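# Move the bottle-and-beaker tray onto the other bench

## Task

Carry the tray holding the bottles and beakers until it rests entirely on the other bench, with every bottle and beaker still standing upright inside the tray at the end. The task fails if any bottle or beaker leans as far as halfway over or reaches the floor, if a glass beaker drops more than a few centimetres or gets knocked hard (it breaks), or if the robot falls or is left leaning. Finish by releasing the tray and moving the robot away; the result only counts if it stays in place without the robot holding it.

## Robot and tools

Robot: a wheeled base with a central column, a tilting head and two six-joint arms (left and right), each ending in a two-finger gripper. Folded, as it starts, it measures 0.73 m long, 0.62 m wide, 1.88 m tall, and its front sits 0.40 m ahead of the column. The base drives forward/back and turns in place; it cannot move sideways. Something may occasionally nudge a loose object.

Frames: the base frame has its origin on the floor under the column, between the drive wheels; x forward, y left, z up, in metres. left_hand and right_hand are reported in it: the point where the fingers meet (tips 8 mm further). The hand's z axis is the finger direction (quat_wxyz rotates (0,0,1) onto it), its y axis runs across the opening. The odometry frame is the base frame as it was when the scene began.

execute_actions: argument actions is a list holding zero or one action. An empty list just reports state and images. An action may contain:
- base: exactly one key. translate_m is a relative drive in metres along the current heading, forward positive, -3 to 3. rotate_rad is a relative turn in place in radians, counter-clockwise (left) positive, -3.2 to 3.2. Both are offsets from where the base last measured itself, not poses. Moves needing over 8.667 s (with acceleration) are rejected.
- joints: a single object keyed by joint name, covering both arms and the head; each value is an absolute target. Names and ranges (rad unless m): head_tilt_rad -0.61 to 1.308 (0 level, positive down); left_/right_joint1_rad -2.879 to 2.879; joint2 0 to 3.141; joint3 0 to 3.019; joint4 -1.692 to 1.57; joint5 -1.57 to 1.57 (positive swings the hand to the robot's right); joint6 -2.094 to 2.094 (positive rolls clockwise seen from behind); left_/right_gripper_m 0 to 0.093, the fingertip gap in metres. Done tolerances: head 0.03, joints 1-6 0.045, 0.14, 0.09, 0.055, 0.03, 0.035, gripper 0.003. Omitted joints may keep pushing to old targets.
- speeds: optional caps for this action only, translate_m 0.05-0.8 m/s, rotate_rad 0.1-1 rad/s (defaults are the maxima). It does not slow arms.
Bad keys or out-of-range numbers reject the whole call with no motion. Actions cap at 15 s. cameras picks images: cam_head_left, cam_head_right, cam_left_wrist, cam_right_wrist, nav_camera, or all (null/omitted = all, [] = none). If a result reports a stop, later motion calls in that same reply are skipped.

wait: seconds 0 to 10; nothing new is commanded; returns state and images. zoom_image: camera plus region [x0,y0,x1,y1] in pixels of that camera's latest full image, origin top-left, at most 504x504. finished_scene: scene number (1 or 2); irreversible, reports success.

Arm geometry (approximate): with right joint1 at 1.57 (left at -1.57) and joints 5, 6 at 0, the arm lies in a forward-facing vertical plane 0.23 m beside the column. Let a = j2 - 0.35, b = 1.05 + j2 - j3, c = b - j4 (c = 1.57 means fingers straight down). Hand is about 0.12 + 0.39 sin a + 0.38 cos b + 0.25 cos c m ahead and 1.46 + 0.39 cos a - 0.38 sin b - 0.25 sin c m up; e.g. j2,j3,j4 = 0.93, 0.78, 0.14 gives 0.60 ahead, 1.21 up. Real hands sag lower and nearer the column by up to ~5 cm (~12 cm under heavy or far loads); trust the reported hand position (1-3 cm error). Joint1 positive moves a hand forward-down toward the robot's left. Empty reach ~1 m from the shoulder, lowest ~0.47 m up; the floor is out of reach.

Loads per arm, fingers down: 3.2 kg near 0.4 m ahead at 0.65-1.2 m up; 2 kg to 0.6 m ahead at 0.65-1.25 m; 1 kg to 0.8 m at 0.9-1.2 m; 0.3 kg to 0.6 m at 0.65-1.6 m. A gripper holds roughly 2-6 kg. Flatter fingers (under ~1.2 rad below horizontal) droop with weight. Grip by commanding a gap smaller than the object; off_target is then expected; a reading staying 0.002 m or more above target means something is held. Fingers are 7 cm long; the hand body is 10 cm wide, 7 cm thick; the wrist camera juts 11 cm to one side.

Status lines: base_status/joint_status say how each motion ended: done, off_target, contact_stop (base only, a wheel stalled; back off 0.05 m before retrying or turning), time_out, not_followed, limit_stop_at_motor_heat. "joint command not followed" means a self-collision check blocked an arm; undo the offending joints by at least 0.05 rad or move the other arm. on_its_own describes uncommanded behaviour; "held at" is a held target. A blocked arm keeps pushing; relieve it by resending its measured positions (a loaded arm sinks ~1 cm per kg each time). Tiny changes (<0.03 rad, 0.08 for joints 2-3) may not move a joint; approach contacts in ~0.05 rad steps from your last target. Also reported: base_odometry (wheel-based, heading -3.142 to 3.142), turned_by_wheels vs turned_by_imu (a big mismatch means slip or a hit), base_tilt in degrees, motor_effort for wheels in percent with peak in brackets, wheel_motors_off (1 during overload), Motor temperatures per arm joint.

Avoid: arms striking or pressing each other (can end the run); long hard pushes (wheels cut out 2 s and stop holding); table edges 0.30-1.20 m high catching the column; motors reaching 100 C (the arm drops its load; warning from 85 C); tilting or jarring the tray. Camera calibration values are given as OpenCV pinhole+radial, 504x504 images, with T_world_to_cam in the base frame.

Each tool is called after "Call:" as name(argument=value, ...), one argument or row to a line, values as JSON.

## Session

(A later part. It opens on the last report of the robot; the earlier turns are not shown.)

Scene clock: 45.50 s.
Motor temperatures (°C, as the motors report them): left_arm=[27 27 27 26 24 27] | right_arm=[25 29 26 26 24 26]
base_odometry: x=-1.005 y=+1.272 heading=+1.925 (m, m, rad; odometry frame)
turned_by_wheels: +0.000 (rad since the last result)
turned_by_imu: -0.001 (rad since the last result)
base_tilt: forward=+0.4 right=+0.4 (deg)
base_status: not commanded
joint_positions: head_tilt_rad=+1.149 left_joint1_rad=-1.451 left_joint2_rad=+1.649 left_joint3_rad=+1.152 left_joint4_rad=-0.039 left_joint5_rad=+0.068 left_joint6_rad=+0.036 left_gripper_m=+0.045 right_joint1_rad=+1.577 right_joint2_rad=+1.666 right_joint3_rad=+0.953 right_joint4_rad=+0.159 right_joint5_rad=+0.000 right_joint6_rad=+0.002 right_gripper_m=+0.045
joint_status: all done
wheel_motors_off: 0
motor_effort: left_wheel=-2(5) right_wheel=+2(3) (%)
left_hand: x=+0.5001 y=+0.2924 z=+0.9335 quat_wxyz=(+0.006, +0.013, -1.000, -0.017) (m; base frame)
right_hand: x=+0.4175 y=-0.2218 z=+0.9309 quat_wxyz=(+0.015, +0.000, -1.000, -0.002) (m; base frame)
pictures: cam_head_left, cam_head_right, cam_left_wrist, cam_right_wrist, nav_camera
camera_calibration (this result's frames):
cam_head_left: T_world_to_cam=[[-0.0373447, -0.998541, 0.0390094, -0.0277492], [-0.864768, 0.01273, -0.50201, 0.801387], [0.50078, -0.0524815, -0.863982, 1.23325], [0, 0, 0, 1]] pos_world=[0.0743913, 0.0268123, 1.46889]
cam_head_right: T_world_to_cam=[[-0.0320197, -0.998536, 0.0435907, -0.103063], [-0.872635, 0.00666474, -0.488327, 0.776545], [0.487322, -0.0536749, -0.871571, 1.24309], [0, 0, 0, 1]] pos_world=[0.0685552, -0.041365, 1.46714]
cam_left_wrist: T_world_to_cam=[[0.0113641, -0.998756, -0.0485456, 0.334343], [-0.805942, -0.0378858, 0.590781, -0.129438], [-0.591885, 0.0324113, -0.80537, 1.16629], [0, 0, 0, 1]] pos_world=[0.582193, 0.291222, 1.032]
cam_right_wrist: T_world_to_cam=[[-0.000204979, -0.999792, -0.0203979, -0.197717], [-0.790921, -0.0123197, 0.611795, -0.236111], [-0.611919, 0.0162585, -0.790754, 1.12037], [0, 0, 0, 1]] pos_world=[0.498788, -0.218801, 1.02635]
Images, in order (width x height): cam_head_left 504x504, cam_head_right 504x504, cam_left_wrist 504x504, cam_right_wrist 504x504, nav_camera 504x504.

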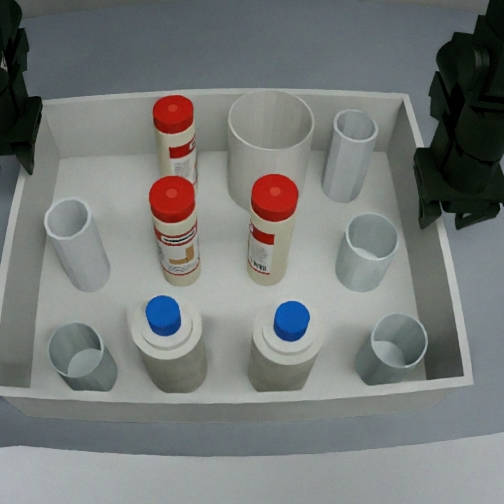

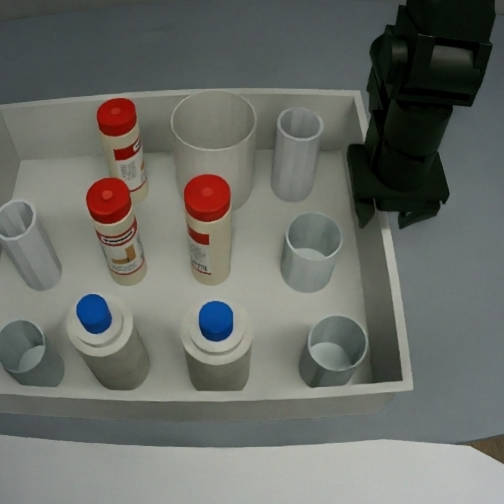

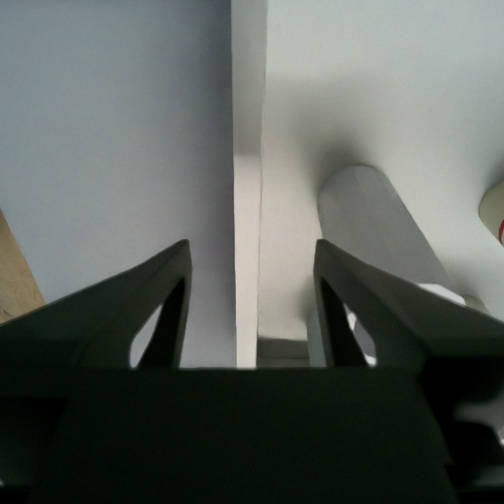

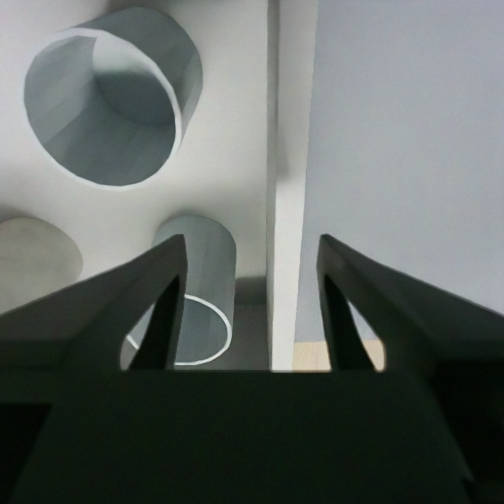

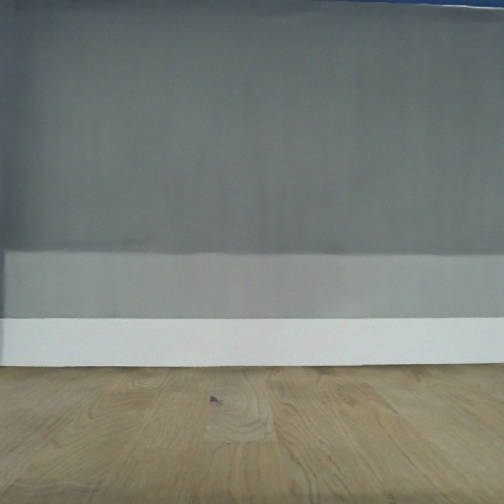

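Call:
execute_actions(
  actions=[
    {"joints":{"right_joint1_rad":1.535,"left_joint2_rad":1.60,"left_joint3_rad":1.22,"left_joint4_rad":-0.12}},
  ],
  cameras=["cam_left_wrist","cam_right_wrist"],
)

Call:
execute_actions(
  actions=[
    {"joints":{"left_joint2_rad":1.76,"left_joint3_rad":1.30,"left_joint4_rad":-0.07,"right_joint2_rad":1.77,"right_joint3_rad":1.055,"right_joint4_rad":0.195}},
  ],
)

Scene clock: 48.30 s.
Motor temperatures (°C, as the motors report them): left_arm=[27 27 27 26 24 27] | right_arm=[25 29 26 26 24 26]
base_odometry: x=-1.005 y=+1.272 heading=+1.925 (m, m, rad; odometry frame)
turned_by_wheels: +0.000 (rad since the last result)
turned_by_imu: -0.001 (rad since the last result)
base_tilt: forward=+0.4 right=+0.5 (deg)
base_status: not commanded
joint_positions: head_tilt_rad=+1.149 left_joint1_rad=-1.451 left_joint2_rad=+1.602 left_joint3_rad=+1.217 left_joint4_rad=-0.115 left_joint5_rad=+0.068 left_joint6_rad=+0.036 left_gripper_m=+0.045 right_joint1_rad=+1.531 right_joint2_rad=+1.666 right_joint3_rad=+0.953 right_joint4_rad=+0.159 right_joint5_rad=+0.000 right_joint6_rad=+0.002 right_gripper_m=+0.045
joint_status: all done
wheel_motors_off: 0
motor_effort: left_wheel=-2(1) right_wheel=+1(1) (%)
left_hand: x=+0.5469 y=+0.2930 z=+0.9545 quat_wxyz=(-0.013, +0.011, -1.000, -0.018) (m; base frame)
right_hand: x=+0.4172 y=-0.2503 z=+0.9313 quat_wxyz=(+0.015, -0.011, -1.000, +0.017) (m; base frame)
pictures: cam_left_wrist, cam_right_wrist
camera_calibration (this result's frames):
cam_left_wrist: T_world_to_cam=[[0.00934273, -0.998686, -0.0503885, 0.338295], [-0.827452, -0.0360148, 0.560381, -0.0639398], [-0.561459, 0.0364586, -0.826701, 1.21344], [0, 0, 0, 1]] pos_world=[0.62523, 0.291307, 1.05603]
cam_right_wrist: T_world_to_cam=[[-0.02309, -0.999548, 0.0192401, -0.253552], [-0.790718, 0.0300354, 0.611443, -0.226086], [-0.611745, -0.00109529, -0.791054, 1.11689], [0, 0, 0, 1]] pos_world=[0.498625, -0.245424, 1.02664]
Images, in order (width x height): cam_left_wrist 504x504, cam_right_wrist 504x504.

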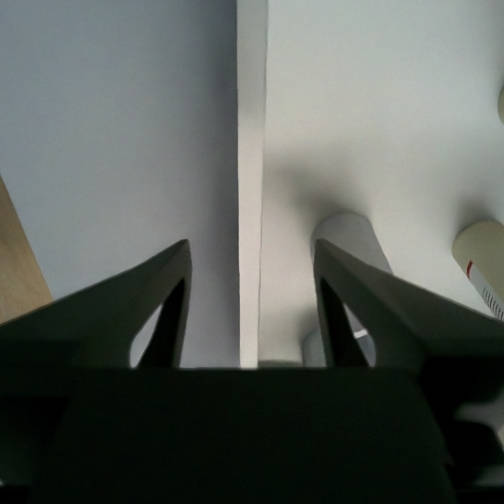

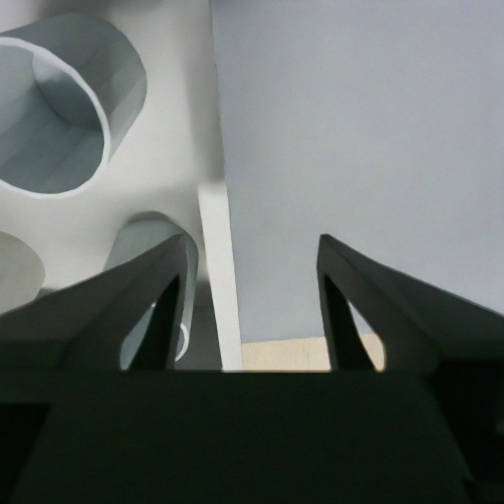

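Scene clock: 49.30 s.
Motor temperatures (°C, as the motors report them): left_arm=[27 27 27 26 24 27] | right_arm=[25 29 26 26 24 26]
base_odometry: x=-1.005 y=+1.272 heading=+1.925 (m, m, rad; odometry frame)
turned_by_wheels: +0.000 (rad since the last result)
turned_by_imu: +0.000 (rad since the last result)
base_tilt: forward=+0.4 right=+0.4 (deg)
base_status: not commanded
joint_positions: head_tilt_rad=+1.149 left_joint1_rad=-1.451 left_joint2_rad=+1.770 left_joint3_rad=+1.299 left_joint4_rad=-0.069 left_joint5_rad=+0.068 left_joint6_rad=+0.036 left_gripper_m=+0.045 right_joint1_rad=+1.531 right_joint2_rad=+1.761 right_joint3_rad=+1.056 right_joint4_rad=+0.184 right_joint5_rad=+0.000 right_joint6_rad=+0.002 right_gripper_m=+0.045
joint_status: all done
wheel_motors_off: 0
motor_effort: left_wheel=-1(4) right_wheel=+2(2) (%)
left_hand: x=+0.5186 y=+0.2981 z=+0.8890 quat_wxyz=(+0.008, +0.013, -1.000, -0.017) (m; base frame)
right_hand: x=+0.4355 y=-0.2519 z=+0.8949 quat_wxyz=(-0.001, -0.011, -1.000, +0.017) (m; base frame)
pictures: cam_head_left, cam_head_right, cam_left_wrist, cam_right_wrist, nav_camera
camera_calibration (this result's frames):
cam_head_left: T_world_to_cam=[[-0.0373447, -0.998541, 0.0390094, -0.0277492], [-0.864768, 0.01273, -0.50201, 0.801387], [0.500781, -0.0524815, -0.863982, 1.23325], [0, 0, 0, 1]] pos_world=[0.0743914, 0.0268123, 1.46889]
cam_head_right: T_world_to_cam=[[-0.0320197, -0.998536, 0.0435907, -0.103063], [-0.872635, 0.00666474, -0.488328, 0.776545], [0.487322, -0.0536749, -0.871571, 1.24309], [0, 0, 0, 1]] pos_world=[0.0685552, -0.041365, 1.46714]
cam_left_wrist: T_world_to_cam=[[0.0115531, -0.998762, -0.0483802, 0.337466], [-0.80391, -0.03805, 0.593532, -0.0914352], [-0.594639, 0.0320361, -0.803355, 1.14098], [0, 0, 0, 1]] pos_world=[0.601067, 0.297016, 0.98721]
cam_right_wrist: T_world_to_cam=[[-0.0225879, -0.999562, 0.0191445, -0.254186], [-0.810367, 0.0295204, 0.585179, -0.157382], [-0.585488, -0.00229605, -0.810678, 1.1051], [0, 0, 0, 1]] pos_world=[0.513745, -0.246891, 0.992846]
Images, in order (width x height): cam_head_left 504x504, cam_head_right 504x504, cam_left_wrist 504x504, cam_right_wrist 504x504, nav_camera 504x504.

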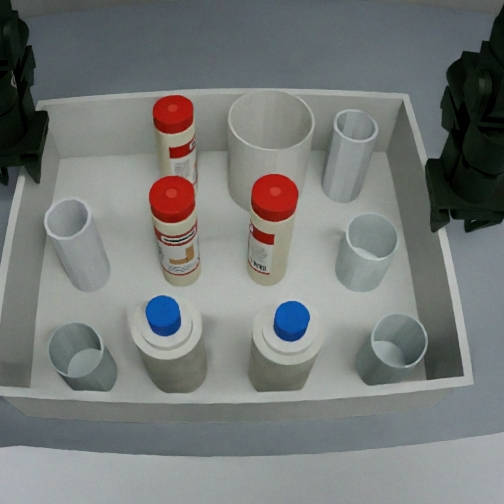

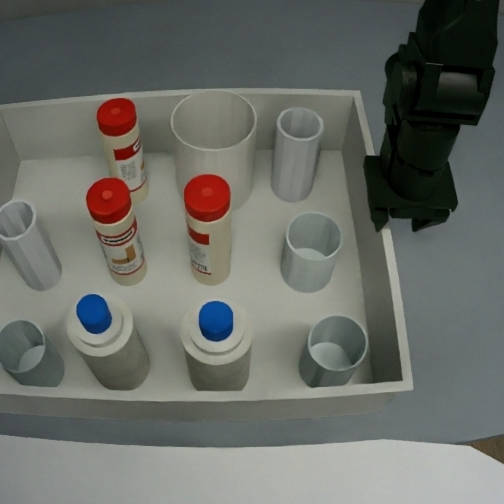

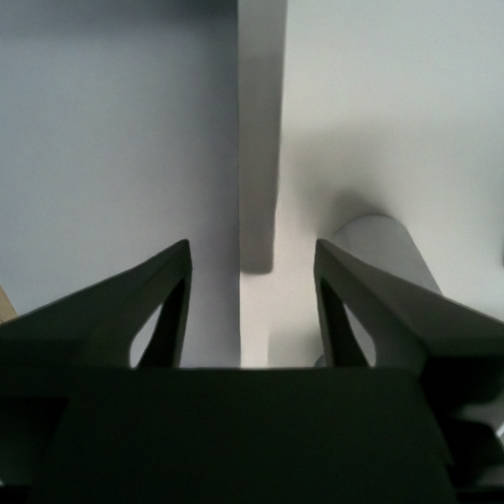

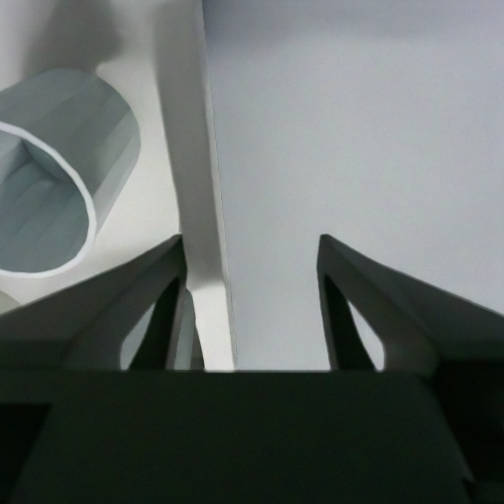

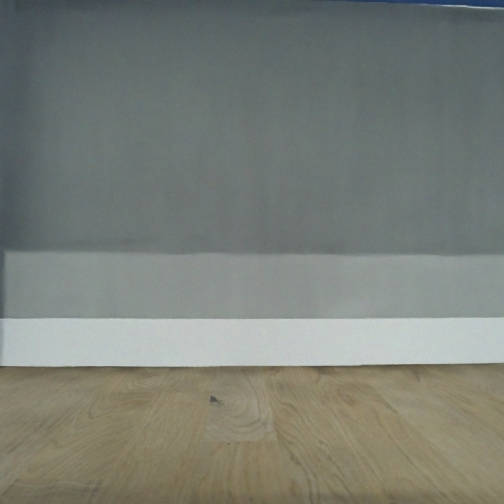

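Call:
execute_actions(
  actions=[
    {"joints":{"right_joint2_rad":1.66,"right_joint3_rad":1.0}},
  ],
  cameras=[],
)

Call:
execute_actions(
  actions=[
    {"joints":{"right_joint1_rad":1.563}},
  ],
  cameras=["cam_right_wrist"],
)

Scene clock: 50.60 s.
Motor temperatures (°C, as the motors report them): left_arm=[27 28 27 26 24 27] | right_arm=[25 29 26 26 24 26]
base_odometry: x=-1.005 y=+1.272 heading=+1.925 (m, m, rad; odometry frame)
turned_by_wheels: +0.000 (rad since the last result)
turned_by_imu: +0.000 (rad since the last result)
base_tilt: forward=+0.4 right=+0.4 (deg)
base_status: not commanded
joint_positions: head_tilt_rad=+1.149 left_joint1_rad=-1.451 left_joint2_rad=+1.770 left_joint3_rad=+1.299 left_joint4_rad=-0.069 left_joint5_rad=+0.068 left_joint6_rad=+0.036 left_gripper_m=+0.045 right_joint1_rad=+1.531 right_joint2_rad=+1.662 right_joint3_rad=+1.004 right_joint4_rad=+0.184 right_joint5_rad=+0.000 right_joint6_rad=+0.002 right_gripper_m=+0.045
joint_status: all done
wheel_motors_off: 0
motor_effort: left_wheel=-1(2) right_wheel=+1(2) (%)
left_hand: x=+0.5186 y=+0.2981 z=+0.8890 quat_wxyz=(+0.008, +0.013, -1.000, -0.017) (m; base frame)
right_hand: x=+0.4570 y=-0.2512 z=+0.9296 quat_wxyz=(-0.025, -0.011, -0.999, +0.018) (m; base frame)
pictures: none
No camera images: the call's "cameras" was empty. Leave "cameras" out to get every camera's image.

Scene clock: 51.23 s.
Motor temperatures (°C, as the motors report them): left_arm=[27 28 27 26 24 27] | right_arm=[25 29 26 26 24 26]
base_odometry: x=-1.005 y=+1.272 heading=+1.925 (m, m, rad; odometry frame)
turned_by_wheels: +0.000 (rad since the last result)
turned_by_imu: +0.000 (rad since the last result)
base_tilt: forward=+0.4 right=+0.5 (deg)
base_status: not commanded
joint_positions: head_tilt_rad=+1.149 left_joint1_rad=-1.451 left_joint2_rad=+1.770 left_joint3_rad=+1.299 left_joint4_rad=-0.069 left_joint5_rad=+0.068 left_joint6_rad=+0.036 left_gripper_m=+0.045 right_joint1_rad=+1.564 right_joint2_rad=+1.662 right_joint3_rad=+1.004 right_joint4_rad=+0.184 right_joint5_rad=+0.000 right_joint6_rad=+0.002 right_gripper_m=+0.045
joint_status: all done
wheel_motors_off: 0
motor_effort: left_wheel=-1(1) right_wheel=+2(2) (%)
left_hand: x=+0.5186 y=+0.2981 z=+0.8890 quat_wxyz=(+0.008, +0.013, -1.000, -0.017) (m; base frame)
right_hand: x=+0.4573 y=-0.2298 z=+0.9291 quat_wxyz=(-0.025, -0.003, -1.000, +0.003) (m; base frame)
pictures: cam_right_wrist
camera_calibration (this result's frames):
cam_right_wrist: T_world_to_cam=[[-0.00527331, -0.999939, -0.00970129, -0.213392], [-0.837179, -0.000891253, 0.546928, -0.119626], [-0.546903, 0.0110058, -0.837123, 1.15562], [0, 0, 0, 1]] pos_world=[0.530737, -0.226204, 1.03075]
Images, in order (width x height): cam_right_wrist 504x504.

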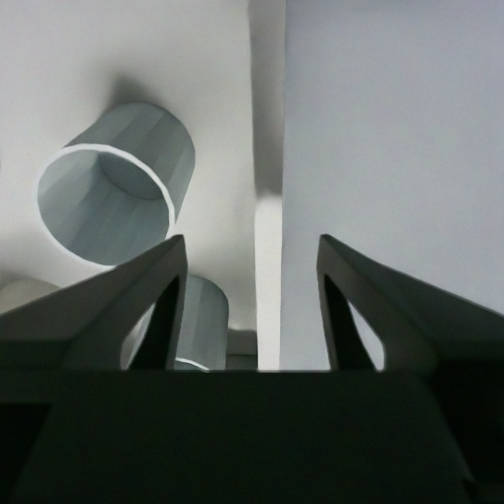

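Call:
execute_actions(
  actions=[
    {"joints":{"right_joint2_rad":1.79,"right_joint3_rad":1.05,"right_joint4_rad":0.22,"left_joint2_rad":1.83,"left_joint3_rad":1.38}},
  ],
  cameras=["cam_left_wrist","cam_right_wrist"],
)

Call:
execute_actions(
  actions=[
    {"joints":{"right_joint2_rad":1.89,"right_joint3_rad":1.15,"left_joint2_rad":1.89,"left_joint3_rad":1.43}},
  ],
)

Scene clock: 52.80 s.
Motor temperatures (°C, as the motors report them): left_arm=[27 28 27 26 24 27] | right_arm=[25 29 26 26 24 26]
base_odometry: x=-1.005 y=+1.272 heading=+1.925 (m, m, rad; odometry frame)
turned_by_wheels: +0.000 (rad since the last result)
turned_by_imu: +0.000 (rad since the last result)
base_tilt: forward=+0.4 right=+0.5 (deg)
base_status: not commanded
joint_positions: head_tilt_rad=+1.149 left_joint1_rad=-1.451 left_joint2_rad=+1.820 left_joint3_rad=+1.378 left_joint4_rad=-0.069 left_joint5_rad=+0.068 left_joint6_rad=+0.036 left_gripper_m=+0.045 right_joint1_rad=+1.564 right_joint2_rad=+1.794 right_joint3_rad=+1.048 right_joint4_rad=+0.210 right_joint5_rad=+0.000 right_joint6_rad=+0.002 right_gripper_m=+0.045
joint_status: all done
wheel_motors_off: 0
motor_effort: left_wheel=-2(2) right_wheel=+2(2) (%)
left_hand: x=+0.5388 y=+0.3013 z=+0.8706 quat_wxyz=(-0.007, +0.012, -1.000, -0.018) (m; base frame)
right_hand: x=+0.4187 y=-0.2299 z=+0.8849 quat_wxyz=(+0.006, -0.003, -1.000, +0.003) (m; base frame)
pictures: cam_left_wrist, cam_right_wrist
camera_calibration (this result's frames):
cam_left_wrist: T_world_to_cam=[[0.0099952, -0.99871, -0.0497786, 0.341505], [-0.820553, -0.0366423, 0.570394, -0.035502], [-0.571483, 0.0351447, -0.819861, 1.1391], [0, 0, 0, 1]] pos_world=[0.618431, 0.29973, 0.971153]
cam_right_wrist: T_world_to_cam=[[-0.00621866, -0.999935, -0.00955261, -0.213885], [-0.802032, -0.000718076, 0.597281, -0.186969], [-0.597249, 0.0113758, -0.801975, 1.08761], [0, 0, 0, 1]] pos_world=[0.498286, -0.226377, 0.981863]
Images, in order (width x height): cam_left_wrist 504x504, cam_right_wrist 504x504.

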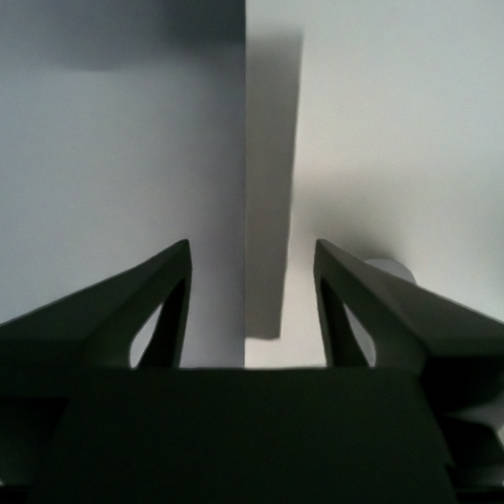

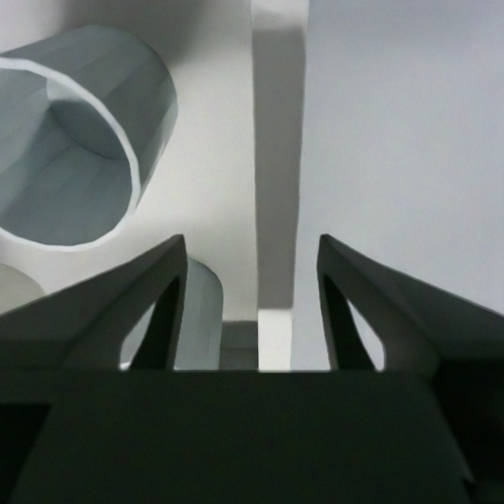

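Scene clock: 53.60 s.
Motor temperatures (°C, as the motors report them): left_arm=[27 28 27 26 24 27] | right_arm=[25 29 26 26 24 26]
base_odometry: x=-1.005 y=+1.272 heading=+1.925 (m, m, rad; odometry frame)
turned_by_wheels: +0.000 (rad since the last result)
turned_by_imu: +0.000 (rad since the last result)
base_tilt: forward=+0.5 right=+0.4 (deg)
base_status: not commanded
joint_positions: head_tilt_rad=+1.149 left_joint1_rad=-1.451 left_joint2_rad=+1.884 left_joint3_rad=+1.428 left_joint4_rad=-0.069 left_joint5_rad=+0.068 left_joint6_rad=+0.036 left_gripper_m=+0.045 right_joint1_rad=+1.564 right_joint2_rad=+1.879 right_joint3_rad=+1.154 right_joint4_rad=+0.210 right_joint5_rad=+0.000 right_joint6_rad=+0.002 right_gripper_m=+0.045
joint_status: all done
wheel_motors_off: 0
motor_effort: left_wheel=-1(2) right_wheel=+1(3) (%)
left_hand: x=+0.5318 y=+0.3034 z=+0.8456 quat_wxyz=(+0.000, +0.012, -1.000, -0.018) (m; base frame)
right_hand: x=+0.4341 y=-0.2302 z=+0.8507 quat_wxyz=(-0.005, -0.003, -1.000, +0.003) (m; base frame)
pictures: cam_head_left, cam_head_right, cam_left_wrist, cam_right_wrist, nav_camera
camera_calibration (this result's frames):
cam_head_left: T_world_to_cam=[[-0.0373447, -0.998541, 0.0390094, -0.0277492], [-0.864768, 0.01273, -0.50201, 0.801387], [0.500781, -0.0524815, -0.863982, 1.23325], [0, 0, 0, 1]] pos_world=[0.0743914, 0.0268123, 1.46889]
cam_head_right: T_world_to_cam=[[-0.0320197, -0.998536, 0.0435907, -0.103063], [-0.872635, 0.00666474, -0.488327, 0.776545], [0.487322, -0.0536749, -0.871571, 1.24309], [0, 0, 0, 1]] pos_world=[0.0685552, -0.041365, 1.46714]
cam_left_wrist: T_world_to_cam=[[0.010738, -0.998736, -0.0491018, 0.341548], [-0.812647, -0.037329, 0.581559, -0.040375], [-0.582657, 0.0336576, -0.812021, 1.11422], [0, 0, 0, 1]] pos_world=[0.612728, 0.302107, 0.945019]
cam_right_wrist: T_world_to_cam=[[-0.00590262, -0.999936, -0.00960894, -0.214455], [-0.814164, -0.000773624, 0.580634, -0.134747], [-0.580605, 0.0112505, -0.814108, 1.07237], [0, 0, 0, 1]] pos_world=[0.511651, -0.22661, 0.949203]
Images, in order (width x height): cam_head_left 504x504, cam_head_right 504x504, cam_left_wrist 504x504, cam_right_wrist 504x504, nav_camera 504x504.

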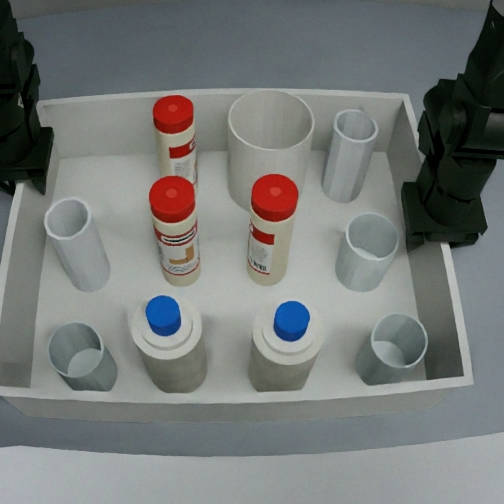

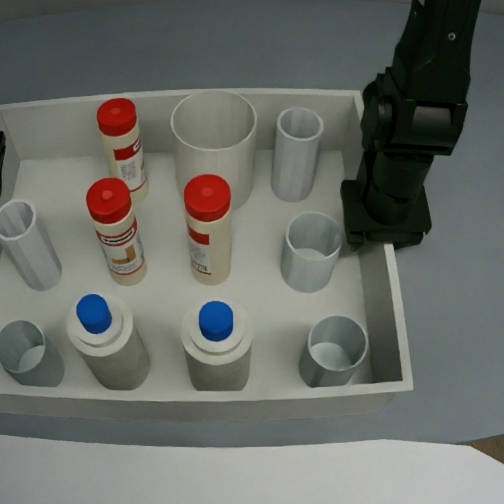

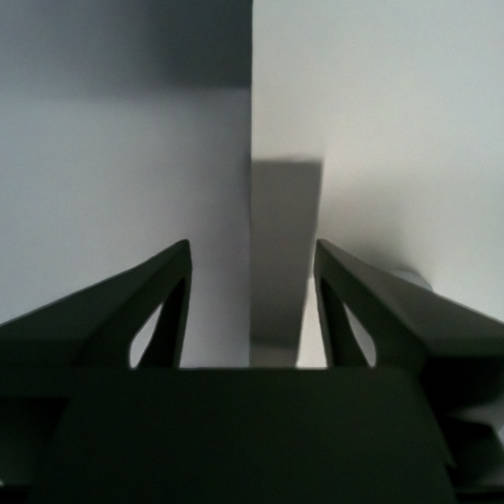

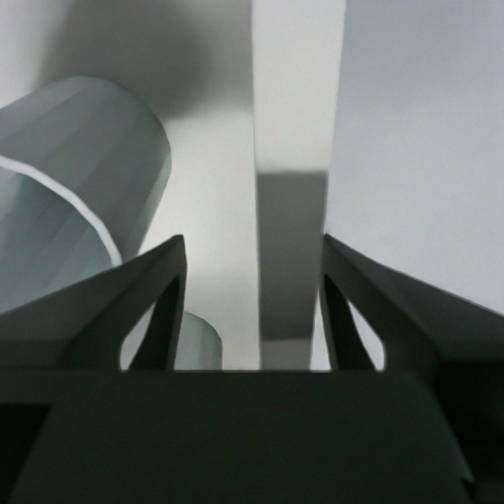

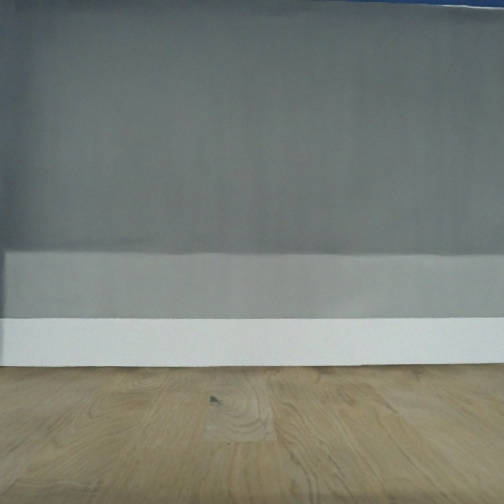

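Call:
execute_actions(
  actions=[
    {"joints":{"right_joint2_rad":1.96,"right_joint3_rad":1.2,"left_joint2_rad":1.94,"left_joint3_rad":1.45}},
  ],
  cameras=[],
)

Call:
execute_actions(
  actions=[
    {"joints":{"left_gripper_m":0,"right_gripper_m":0}},
  ],
  cameras=["cam_head_left","cam_left_wrist","cam_right_wrist"],
)

Scene clock: 54.93 s.
Motor temperatures (°C, as the motors report them): left_arm=[27 28 27 26 24 27] | right_arm=[25 29 26 26 24 26]
base_odometry: x=-1.005 y=+1.272 heading=+1.925 (m, m, rad; odometry frame)
turned_by_wheels: +0.000 (rad since the last result)
turned_by_imu: +0.000 (rad since the last result)
base_tilt: forward=+0.4 right=+0.4 (deg)
base_status: not commanded
joint_positions: head_tilt_rad=+1.149 left_joint1_rad=-1.451 left_joint2_rad=+1.933 left_joint3_rad=+1.448 left_joint4_rad=-0.069 left_joint5_rad=+0.069 left_joint6_rad=+0.036 left_gripper_m=+0.045 right_joint1_rad=+1.564 right_joint2_rad=+1.933 right_joint3_rad=+1.208 right_joint4_rad=+0.210 right_joint5_rad=+0.001 right_joint6_rad=+0.002 right_gripper_m=+0.045
joint_status: all done
wheel_motors_off: 0
motor_effort: left_wheel=-2(2) right_wheel=+1(2) (%)
left_hand: x=+0.5140 y=+0.3042 z=+0.8265 quat_wxyz=(+0.014, +0.013, -1.000, -0.017) (m; base frame)
right_hand: x=+0.4343 y=-0.2305 z=+0.8300 quat_wxyz=(-0.005, -0.003, -1.000, +0.004) (m; base frame)
pictures: none
No camera images: the call's "cameras" was empty. Leave "cameras" out to get every camera's image.

Scene clock: 55.53 s.
Motor temperatures (°C, as the motors report them): left_arm=[27 28 27 26 25 27] | right_arm=[25 29 26 26 25 26]
base_odometry: x=-1.005 y=+1.272 heading=+1.925 (m, m, rad; odometry frame)
turned_by_wheels: +0.000 (rad since the last result)
turned_by_imu: +0.000 (rad since the last result)
base_tilt: forward=+0.4 right=+0.4 (deg)
base_status: not commanded
joint_positions: head_tilt_rad=+1.149 left_joint1_rad=-1.452 left_joint2_rad=+1.933 left_joint3_rad=+1.450 left_joint4_rad=-0.068 left_joint5_rad=+0.115 left_joint6_rad=+0.044 left_gripper_m=+0.007 right_joint1_rad=+1.547 right_joint2_rad=+1.934 right_joint3_rad=+1.205 right_joint4_rad=+0.210 right_joint5_rad=-0.046 right_joint6_rad=-0.035 right_gripper_m=+0.006
joint_status: left_gripper_m off_target (ended at +0.007, target +0.000); right_gripper_m off_target (ended at +0.006, target +0.000)
wheel_motors_off: 0
motor_effort: left_wheel=-3(3) right_wheel=+2(2) (%)
left_hand: x=+0.5161 y=+0.2955 z=+0.8264 quat_wxyz=(+0.012, +0.009, -1.000, +0.007) (m; base frame)
right_hand: x=+0.4319 y=-0.2345 z=+0.8301 quat_wxyz=(-0.003, +0.012, -1.000, -0.013) (m; base frame)
pictures: cam_head_left, cam_left_wrist, cam_right_wrist
camera_calibration (this result's frames):
cam_head_left: T_world_to_cam=[[-0.0373447, -0.998541, 0.0390094, -0.0277492], [-0.864768, 0.01273, -0.50201, 0.801387], [0.500781, -0.0524815, -0.863982, 1.23325], [0, 0, 0, 1]] pos_world=[0.0743914, 0.0268123, 1.46889]
cam_left_wrist: T_world_to_cam=[[0.00475938, -0.999989, 0.000139917, 0.295633], [-0.799392, -0.00372059, 0.600799, -0.0748927], [-0.600791, -0.00297128, -0.7994, 1.09953], [0, 0, 0, 1]] pos_world=[0.59931, 0.298618, 0.923916]
cam_right_wrist: T_world_to_cam=[[0.0228967, -0.998912, -0.0406161, -0.205423], [-0.811729, -0.0422908, 0.5825, -0.136926], [-0.583585, 0.019632, -0.811815, 1.05582], [0, 0, 0, 1]] pos_world=[0.509716, -0.231718, 0.928545]
Images, in order (width x height): cam_head_left 504x504, cam_left_wrist 504x504, cam_right_wrist 504x504.

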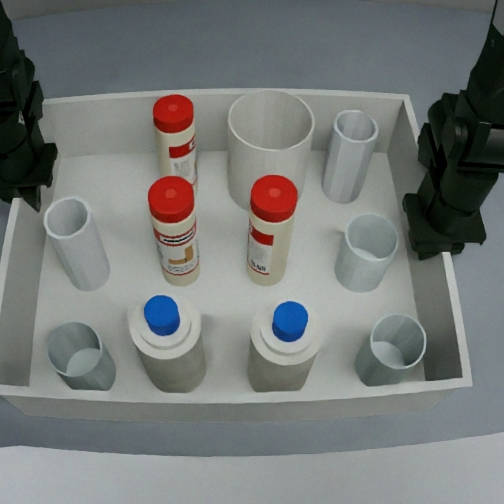

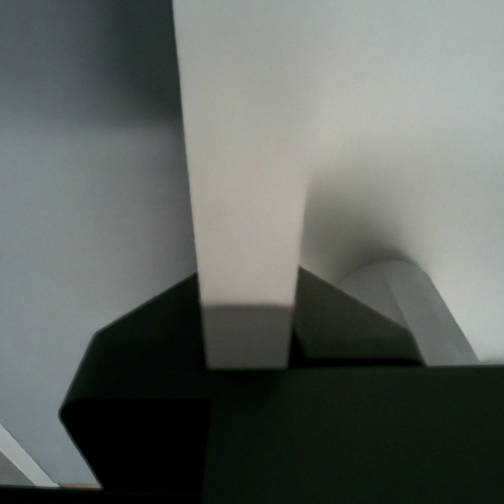

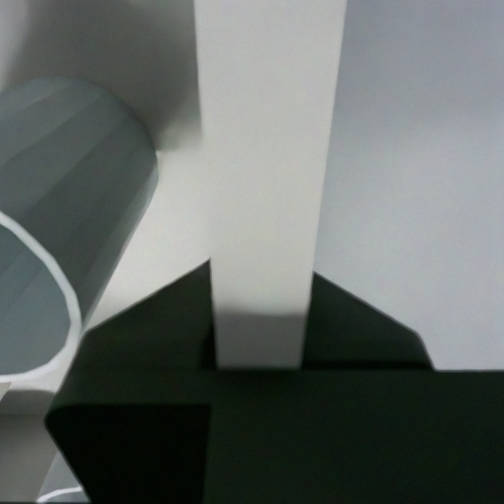

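Call:
execute_actions(
  actions=[
    {"joints":{"left_joint2_rad":1.84,"left_joint3_rad":1.39,"right_joint2_rad":1.84,"right_joint3_rad":1.12,"right_joint1_rad":1.55,"left_joint5_rad":0.115,"right_joint5_rad":-0.046,"right_joint6_rad":-0.035}},
  ],
  cameras=["cam_head_left","nav_camera"],
)

Scene clock: 57.80 s.
Motor temperatures (°C, as the motors report them): left_arm=[27 28 27 26 25 27] | right_arm=[25 30 26 26 25 26]
base_odometry: x=-1.005 y=+1.272 heading=+1.925 (m, m, rad; odometry frame)
turned_by_wheels: +0.000 (rad since the last result)
turned_by_imu: -0.001 (rad since the last result)
base_tilt: forward=+0.4 right=+0.4 (deg)
base_status: not commanded
joint_positions: head_tilt_rad=+1.149 left_joint1_rad=-1.447 left_joint2_rad=+1.912 left_joint3_rad=+1.408 left_joint4_rad=-0.048 left_joint5_rad=+0.151 left_joint6_rad=+0.056 left_gripper_m=+0.006 right_joint1_rad=+1.539 right_joint2_rad=+1.918 right_joint3_rad=+1.161 right_joint4_rad=+0.231 right_joint5_rad=-0.072 right_joint6_rad=-0.039 right_gripper_m=+0.005
joint_status: left_joint5_rad time_out (moved +0.036 of +0.000); the others done
wheel_motors_off: 0
on_its_own: left_joint5_rad reads +0.151 and still pushes toward +0.115 since a time_out
motor_effort: left_wheel=-3(3) right_wheel=+2(2) (%)
left_hand: x=+0.5079 y=+0.2917 z=+0.8345 quat_wxyz=(+0.011, +0.005, -1.000, +0.023) (m; base frame)
right_hand: x=+0.4195 y=-0.2356 z=+0.8387 quat_wxyz=(+0.001, +0.011, -1.000, -0.022) (m; base frame)
pictures: cam_head_left, nav_camera
camera_calibration (this result's frames):
cam_head_left: T_world_to_cam=[[-0.0373447, -0.998541, 0.0390094, -0.0277492], [-0.864768, 0.01273, -0.50201, 0.801387], [0.500781, -0.0524815, -0.863982, 1.23325], [0, 0, 0, 1]] pos_world=[0.0743914, 0.0268123, 1.46889]
Images, in order (width x height): cam_head_left 504x504, nav_camera 504x504.

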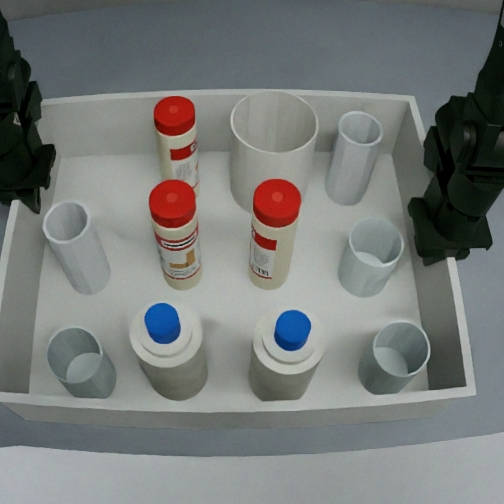

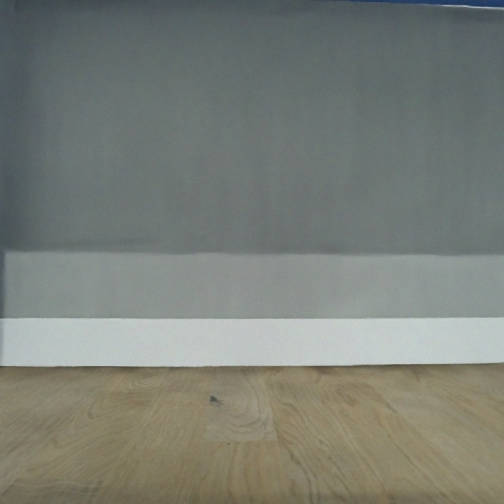

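Call:
execute_actions(
  actions=[
    {"joints":{"left_joint2_rad":1.76,"left_joint3_rad":1.35,"right_joint2_rad":1.76,"right_joint3_rad":1.08,"left_joint4_rad":-0.1,"right_joint4_rad":0.18}},
  ],
  cameras=["cam_head_left","cam_left_wrist","cam_right_wrist"],
)

Scene clock: 59.27 s.
Motor temperatures (°C, as the motors report them): left_arm=[27 29 27 26 26 27] | right_arm=[25 30 26 26 25 26]
base_odometry: x=-1.005 y=+1.272 heading=+1.925 (m, m, rad; odometry frame)
turned_by_wheels: +0.000 (rad since the last result)
turned_by_imu: +0.000 (rad since the last result)
base_tilt: forward=+0.4 right=+0.4 (deg)
base_status: not commanded
joint_positions: head_tilt_rad=+1.149 left_joint1_rad=-1.447 left_joint2_rad=+1.817 left_joint3_rad=+1.365 left_joint4_rad=-0.068 left_joint5_rad=+0.151 left_joint6_rad=+0.057 left_gripper_m=+0.006 right_joint1_rad=+1.535 right_joint2_rad=+1.823 right_joint3_rad=+1.112 right_joint4_rad=+0.214 right_joint5_rad=-0.075 right_joint6_rad=-0.036 right_gripper_m=+0.005
joint_status: all done
wheel_motors_off: 0
on_its_own: left_joint5_rad reads +0.151 and still pushes toward +0.115 since a time_out
motor_effort: left_wheel=-2(3) right_wheel=+1(3) (%)
left_hand: x=+0.5339 y=+0.2894 z=+0.8718 quat_wxyz=(-0.005, +0.002, -1.000, +0.022) (m; base frame)
right_hand: x=+0.4424 y=-0.2370 z=+0.8717 quat_wxyz=(-0.014, +0.010, -1.000, -0.022) (m; base frame)
pictures: cam_head_left, cam_left_wrist, cam_right_wrist
camera_calibration (this result's frames):
cam_head_left: T_world_to_cam=[[-0.0373447, -0.998541, 0.0390094, -0.0277492], [-0.864768, 0.01273, -0.50201, 0.801387], [0.50078, -0.0524815, -0.863982, 1.23325], [0, 0, 0, 1]] pos_world=[0.0743913, 0.0268123, 1.46889]
cam_left_wrist: T_world_to_cam=[[-0.00991228, -0.999496, 0.0301579, 0.2709], [-0.818792, 0.0254253, 0.573526, -0.0622696], [-0.574004, -0.0190081, -0.818632, 1.1536], [0, 0, 0, 1]] pos_world=[0.61387, 0.294274, 0.971916]
cam_right_wrist: T_world_to_cam=[[0.0200546, -0.998059, -0.0589633, -0.189091], [-0.824417, -0.0498726, 0.563782, -0.132572], [-0.565628, 0.0373039, -0.823816, 1.10239], [0, 0, 0, 1]] pos_world=[0.51804, -0.236459, 0.971758]
Images, in order (width x height): cam_head_left 504x504, cam_left_wrist 504x504, cam_right_wrist 504x504.

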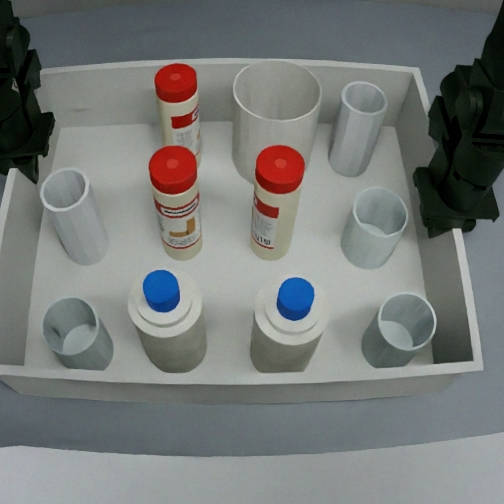

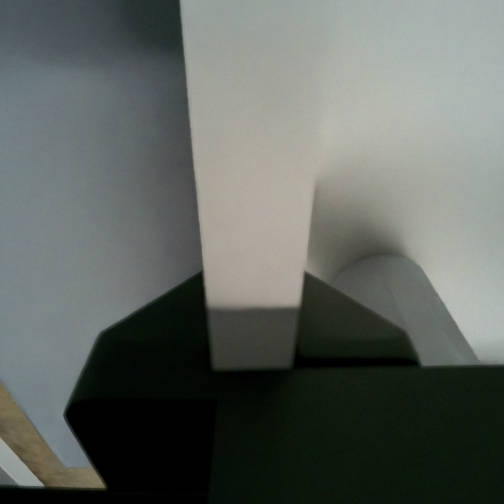

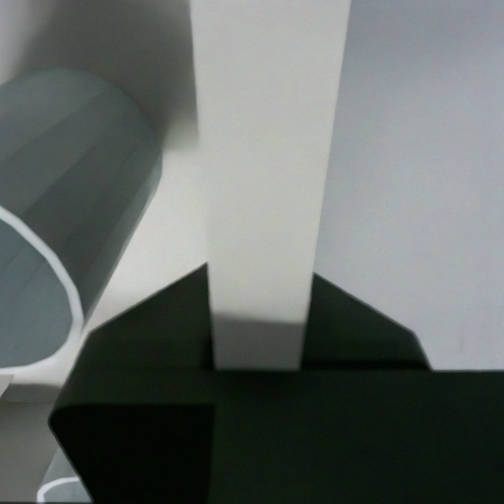

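Call:
execute_actions(
  actions=[
    {"joints":{"left_joint2_rad":1.69,"right_joint2_rad":1.69,"left_joint3_rad":1.31,"right_joint3_rad":1.04}},
  ],
  cameras=["cam_head_left"],
)

Call:
execute_actions(
  actions=[
    {"base":{"translate_m":-1.2},"speeds":{"translate_m":0.2}},
  ],
  cameras=["cam_head_left"],
)

Scene clock: 61.03 s.
Motor temperatures (°C, as the motors report them): left_arm=[27 29 27 26 26 27] | right_arm=[25 30 26 26 25 26]
base_odometry: x=-1.005 y=+1.272 heading=+1.925 (m, m, rad; odometry frame)
turned_by_wheels: +0.000 (rad since the last result)
turned_by_imu: +0.000 (rad since the last result)
base_tilt: forward=+0.4 right=+0.5 (deg)
base_status: not commanded
joint_positions: head_tilt_rad=+1.149 left_joint1_rad=-1.446 left_joint2_rad=+1.760 left_joint3_rad=+1.322 left_joint4_rad=-0.071 left_joint5_rad=+0.152 left_joint6_rad=+0.059 left_gripper_m=+0.006 right_joint1_rad=+1.532 right_joint2_rad=+1.766 right_joint3_rad=+1.067 right_joint4_rad=+0.213 right_joint5_rad=-0.077 right_joint6_rad=-0.036 right_gripper_m=+0.005
joint_status: all done
wheel_motors_off: 0
on_its_own: left_joint5_rad reads +0.152 and still pushes toward +0.115 since a time_out
motor_effort: left_wheel=-2(2) right_wheel=+2(3) (%)
left_hand: x=+0.5391 y=+0.2880 z=+0.8940 quat_wxyz=(-0.010, +0.001, -1.000, +0.022) (m; base frame)
right_hand: x=+0.4471 y=-0.2380 z=+0.8928 quat_wxyz=(-0.020, +0.009, -1.000, -0.021) (m; base frame)
pictures: cam_head_left
camera_calibration (this result's frames):
cam_head_left: T_world_to_cam=[[-0.0373447, -0.998541, 0.0390094, -0.0277492], [-0.864768, 0.01273, -0.50201, 0.801387], [0.500781, -0.0524815, -0.863982, 1.23325], [0, 0, 0, 1]] pos_world=[0.0743914, 0.0268123, 1.46889]
Images, in order (width x height): cam_head_left 504x504.

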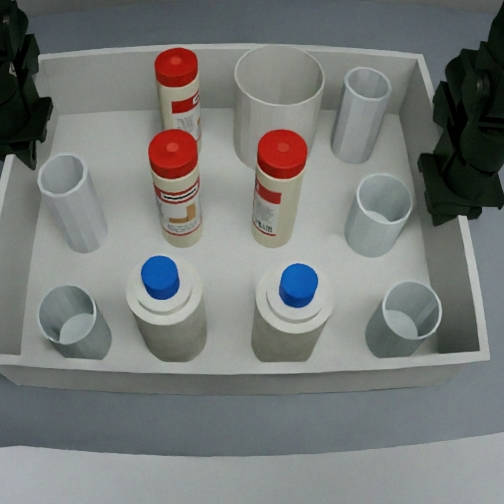

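Scene clock: 68.00 s.
Motor temperatures (°C, as the motors report them): left_arm=[27 31 27 26 27 27] | right_arm=[25 31 26 26 26 26]
base_odometry: x=-0.589 y=+0.147 heading=+1.924 (m, m, rad; odometry frame)
turned_by_wheels: -0.001 (rad since the last result)
turned_by_imu: -0.001 (rad since the last result)
base_tilt: forward=+0.4 right=+0.5 (deg)
base_status: done
joint_positions: head_tilt_rad=+1.149 left_joint1_rad=-1.445 left_joint2_rad=+1.755 left_joint3_rad=+1.318 left_joint4_rad=-0.073 left_joint5_rad=+0.152 left_joint6_rad=+0.060 left_gripper_m=+0.006 right_joint1_rad=+1.532 right_joint2_rad=+1.762 right_joint3_rad=+1.063 right_joint4_rad=+0.212 right_joint5_rad=-0.077 right_joint6_rad=-0.035 right_gripper_m=+0.005
joint_status: not commanded
wheel_motors_off: 0
on_its_own: left_joint5_rad reads +0.152 and still pushes toward +0.115 since a time_out
motor_effort: left_wheel=+0(42) right_wheel=+1(36) (%)
left_hand: x=+0.5388 y=+0.2884 z=+0.8958 quat_wxyz=(-0.010, +0.000, -1.000, +0.021) (m; base frame)
right_hand: x=+0.4465 y=-0.2379 z=+0.8944 quat_wxyz=(-0.019, +0.009, -1.000, -0.021) (m; base frame)
pictures: cam_head_left
camera_calibration (this result's frames):
cam_head_left: T_world_to_cam=[[-0.0373175, -0.998541, 0.0390354, -0.0277906], [-0.865118, 0.01273, -0.501408, 0.800477], [0.500179, -0.0524815, -0.86433, 1.23381], [0, 0, 0, 1]] pos_world=[0.0743419, 0.0268123, 1.46887]
Images, in order (width x height): cam_head_left 504x504.

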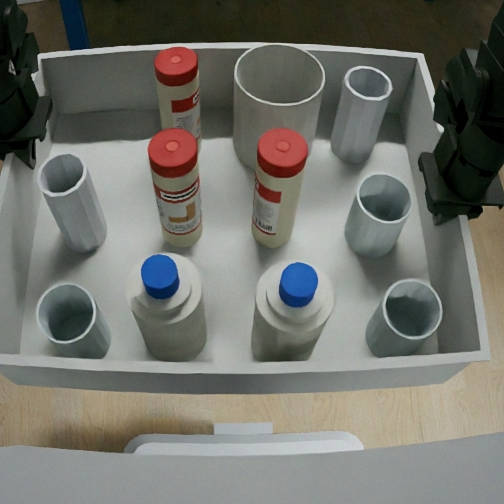

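Call:
execute_actions(
  actions=[
    {"base":{"rotate_rad":1.6},"speeds":{"rotate_rad":0.3}},
  ],
  cameras=["cam_head_left"],
)

Call:
execute_actions(
  actions=[
    {"base":{"rotate_rad":1.6},"speeds":{"rotate_rad":0.3},"joints":{"head_tilt_rad":0.6}},
  ],
  cameras=["cam_head_left","nav_camera"],
)

Scene clock: 74.63 s.
Motor temperatures (°C, as the motors report them): left_arm=[27 32 27 26 28 27] | right_arm=[25 31 26 26 27 26]
base_odometry: x=-0.589 y=+0.147 heading=-2.760 (m, m, rad; odometry frame)
turned_by_wheels: +1.599 (rad since the last result)
turned_by_imu: +1.585 (rad since the last result)
base_tilt: forward=+0.4 right=+0.4 (deg)
base_status: done
joint_positions: head_tilt_rad=+1.149 left_joint1_rad=-1.440 left_joint2_rad=+1.755 left_joint3_rad=+1.318 left_joint4_rad=-0.073 left_joint5_rad=+0.155 left_joint6_rad=+0.061 left_gripper_m=+0.006 right_joint1_rad=+1.537 right_joint2_rad=+1.762 right_joint3_rad=+1.063 right_joint4_rad=+0.212 right_joint5_rad=-0.075 right_joint6_rad=-0.032 right_gripper_m=+0.005
joint_status: not commanded
wheel_motors_off: 0
on_its_own: left_joint5_rad reads +0.155 and still pushes toward +0.115 since a time_out
motor_effort: left_wheel=-6(42) right_wheel=+4(46) (%)
left_hand: x=+0.5386 y=+0.2916 z=+0.8961 quat_wxyz=(-0.010, +0.001, -1.000, +0.020) (m; base frame)
right_hand: x=+0.4465 y=-0.2349 z=+0.8943 quat_wxyz=(-0.019, +0.009, -1.000, -0.023) (m; base frame)
pictures: cam_head_left
camera_calibration (this result's frames):
cam_head_left: T_world_to_cam=[[-0.0373175, -0.998541, 0.0390354, -0.0277906], [-0.865117, 0.01273, -0.501408, 0.800477], [0.500179, -0.0524815, -0.86433, 1.23381], [0, 0, 0, 1]] pos_world=[0.0743419, 0.0268123, 1.46887]
Images, in order (width x height): cam_head_left 504x504.

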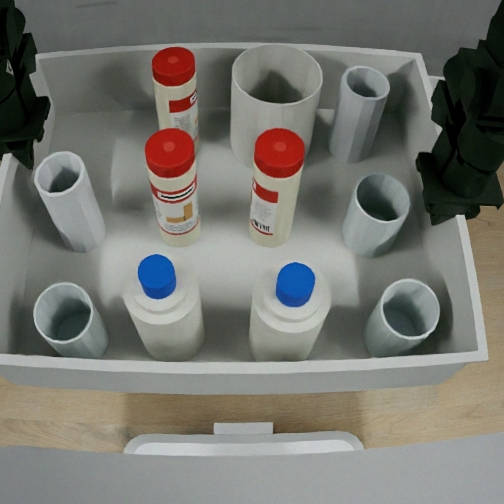

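Scene clock: 80.83 s.
Motor temperatures (°C, as the motors report them): left_arm=[27 32 27 26 29 27] | right_arm=[25 32 26 26 27 26]
base_odometry: x=-0.589 y=+0.147 heading=-1.161 (m, m, rad; odometry frame)
turned_by_wheels: +1.599 (rad since the last result)
turned_by_imu: +1.587 (rad since the last result)
base_tilt: forward=+0.4 right=+0.5 (deg)
base_status: done
joint_positions: head_tilt_rad=+0.618 left_joint1_rad=-1.440 left_joint2_rad=+1.755 left_joint3_rad=+1.318 left_joint4_rad=-0.073 left_joint5_rad=+0.155 left_joint6_rad=+0.061 left_gripper_m=+0.006 right_joint1_rad=+1.537 right_joint2_rad=+1.762 right_joint3_rad=+1.063 right_joint4_rad=+0.212 right_joint5_rad=-0.076 right_joint6_rad=-0.032 right_gripper_m=+0.005
joint_status: all done
wheel_motors_off: 0
on_its_own: left_joint5_rad reads +0.155 and still pushes toward +0.115 since a time_out
motor_effort: left_wheel=-7(34) right_wheel=+5(29) (%)
left_hand: x=+0.5386 y=+0.2918 z=+0.8961 quat_wxyz=(-0.010, +0.001, -1.000, +0.020) (m; base frame)
right_hand: x=+0.4465 y=-0.2348 z=+0.8943 quat_wxyz=(-0.019, +0.008, -1.000, -0.023) (m; base frame)
pictures: cam_head_left, nav_camera
camera_calibration (this result's frames):
cam_head_left: T_world_to_cam=[[-0.0519581, -0.998541, 0.0147213, 0.0103851], [-0.491386, 0.01273, -0.870849, 1.35073], [0.869391, -0.0524815, -0.49133, 0.640934], [0, 0, 0, 1]] pos_world=[0.107047, 0.0268123, 1.49104]
Images, in order (width x height): cam_head_left 504x504, nav_camera 504x504.

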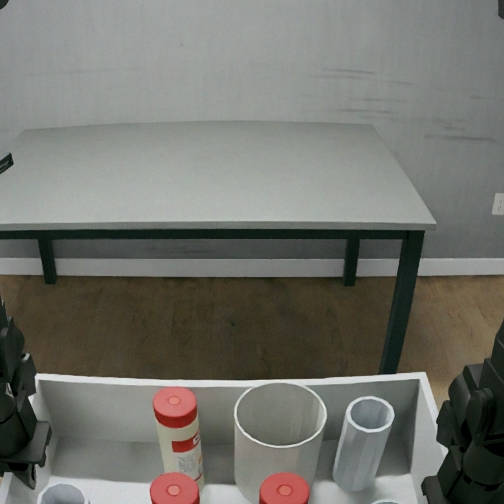

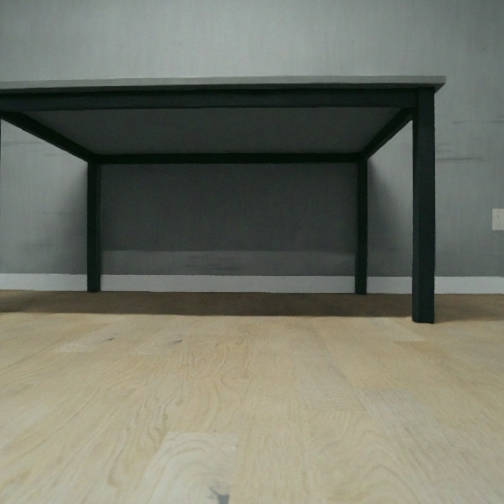

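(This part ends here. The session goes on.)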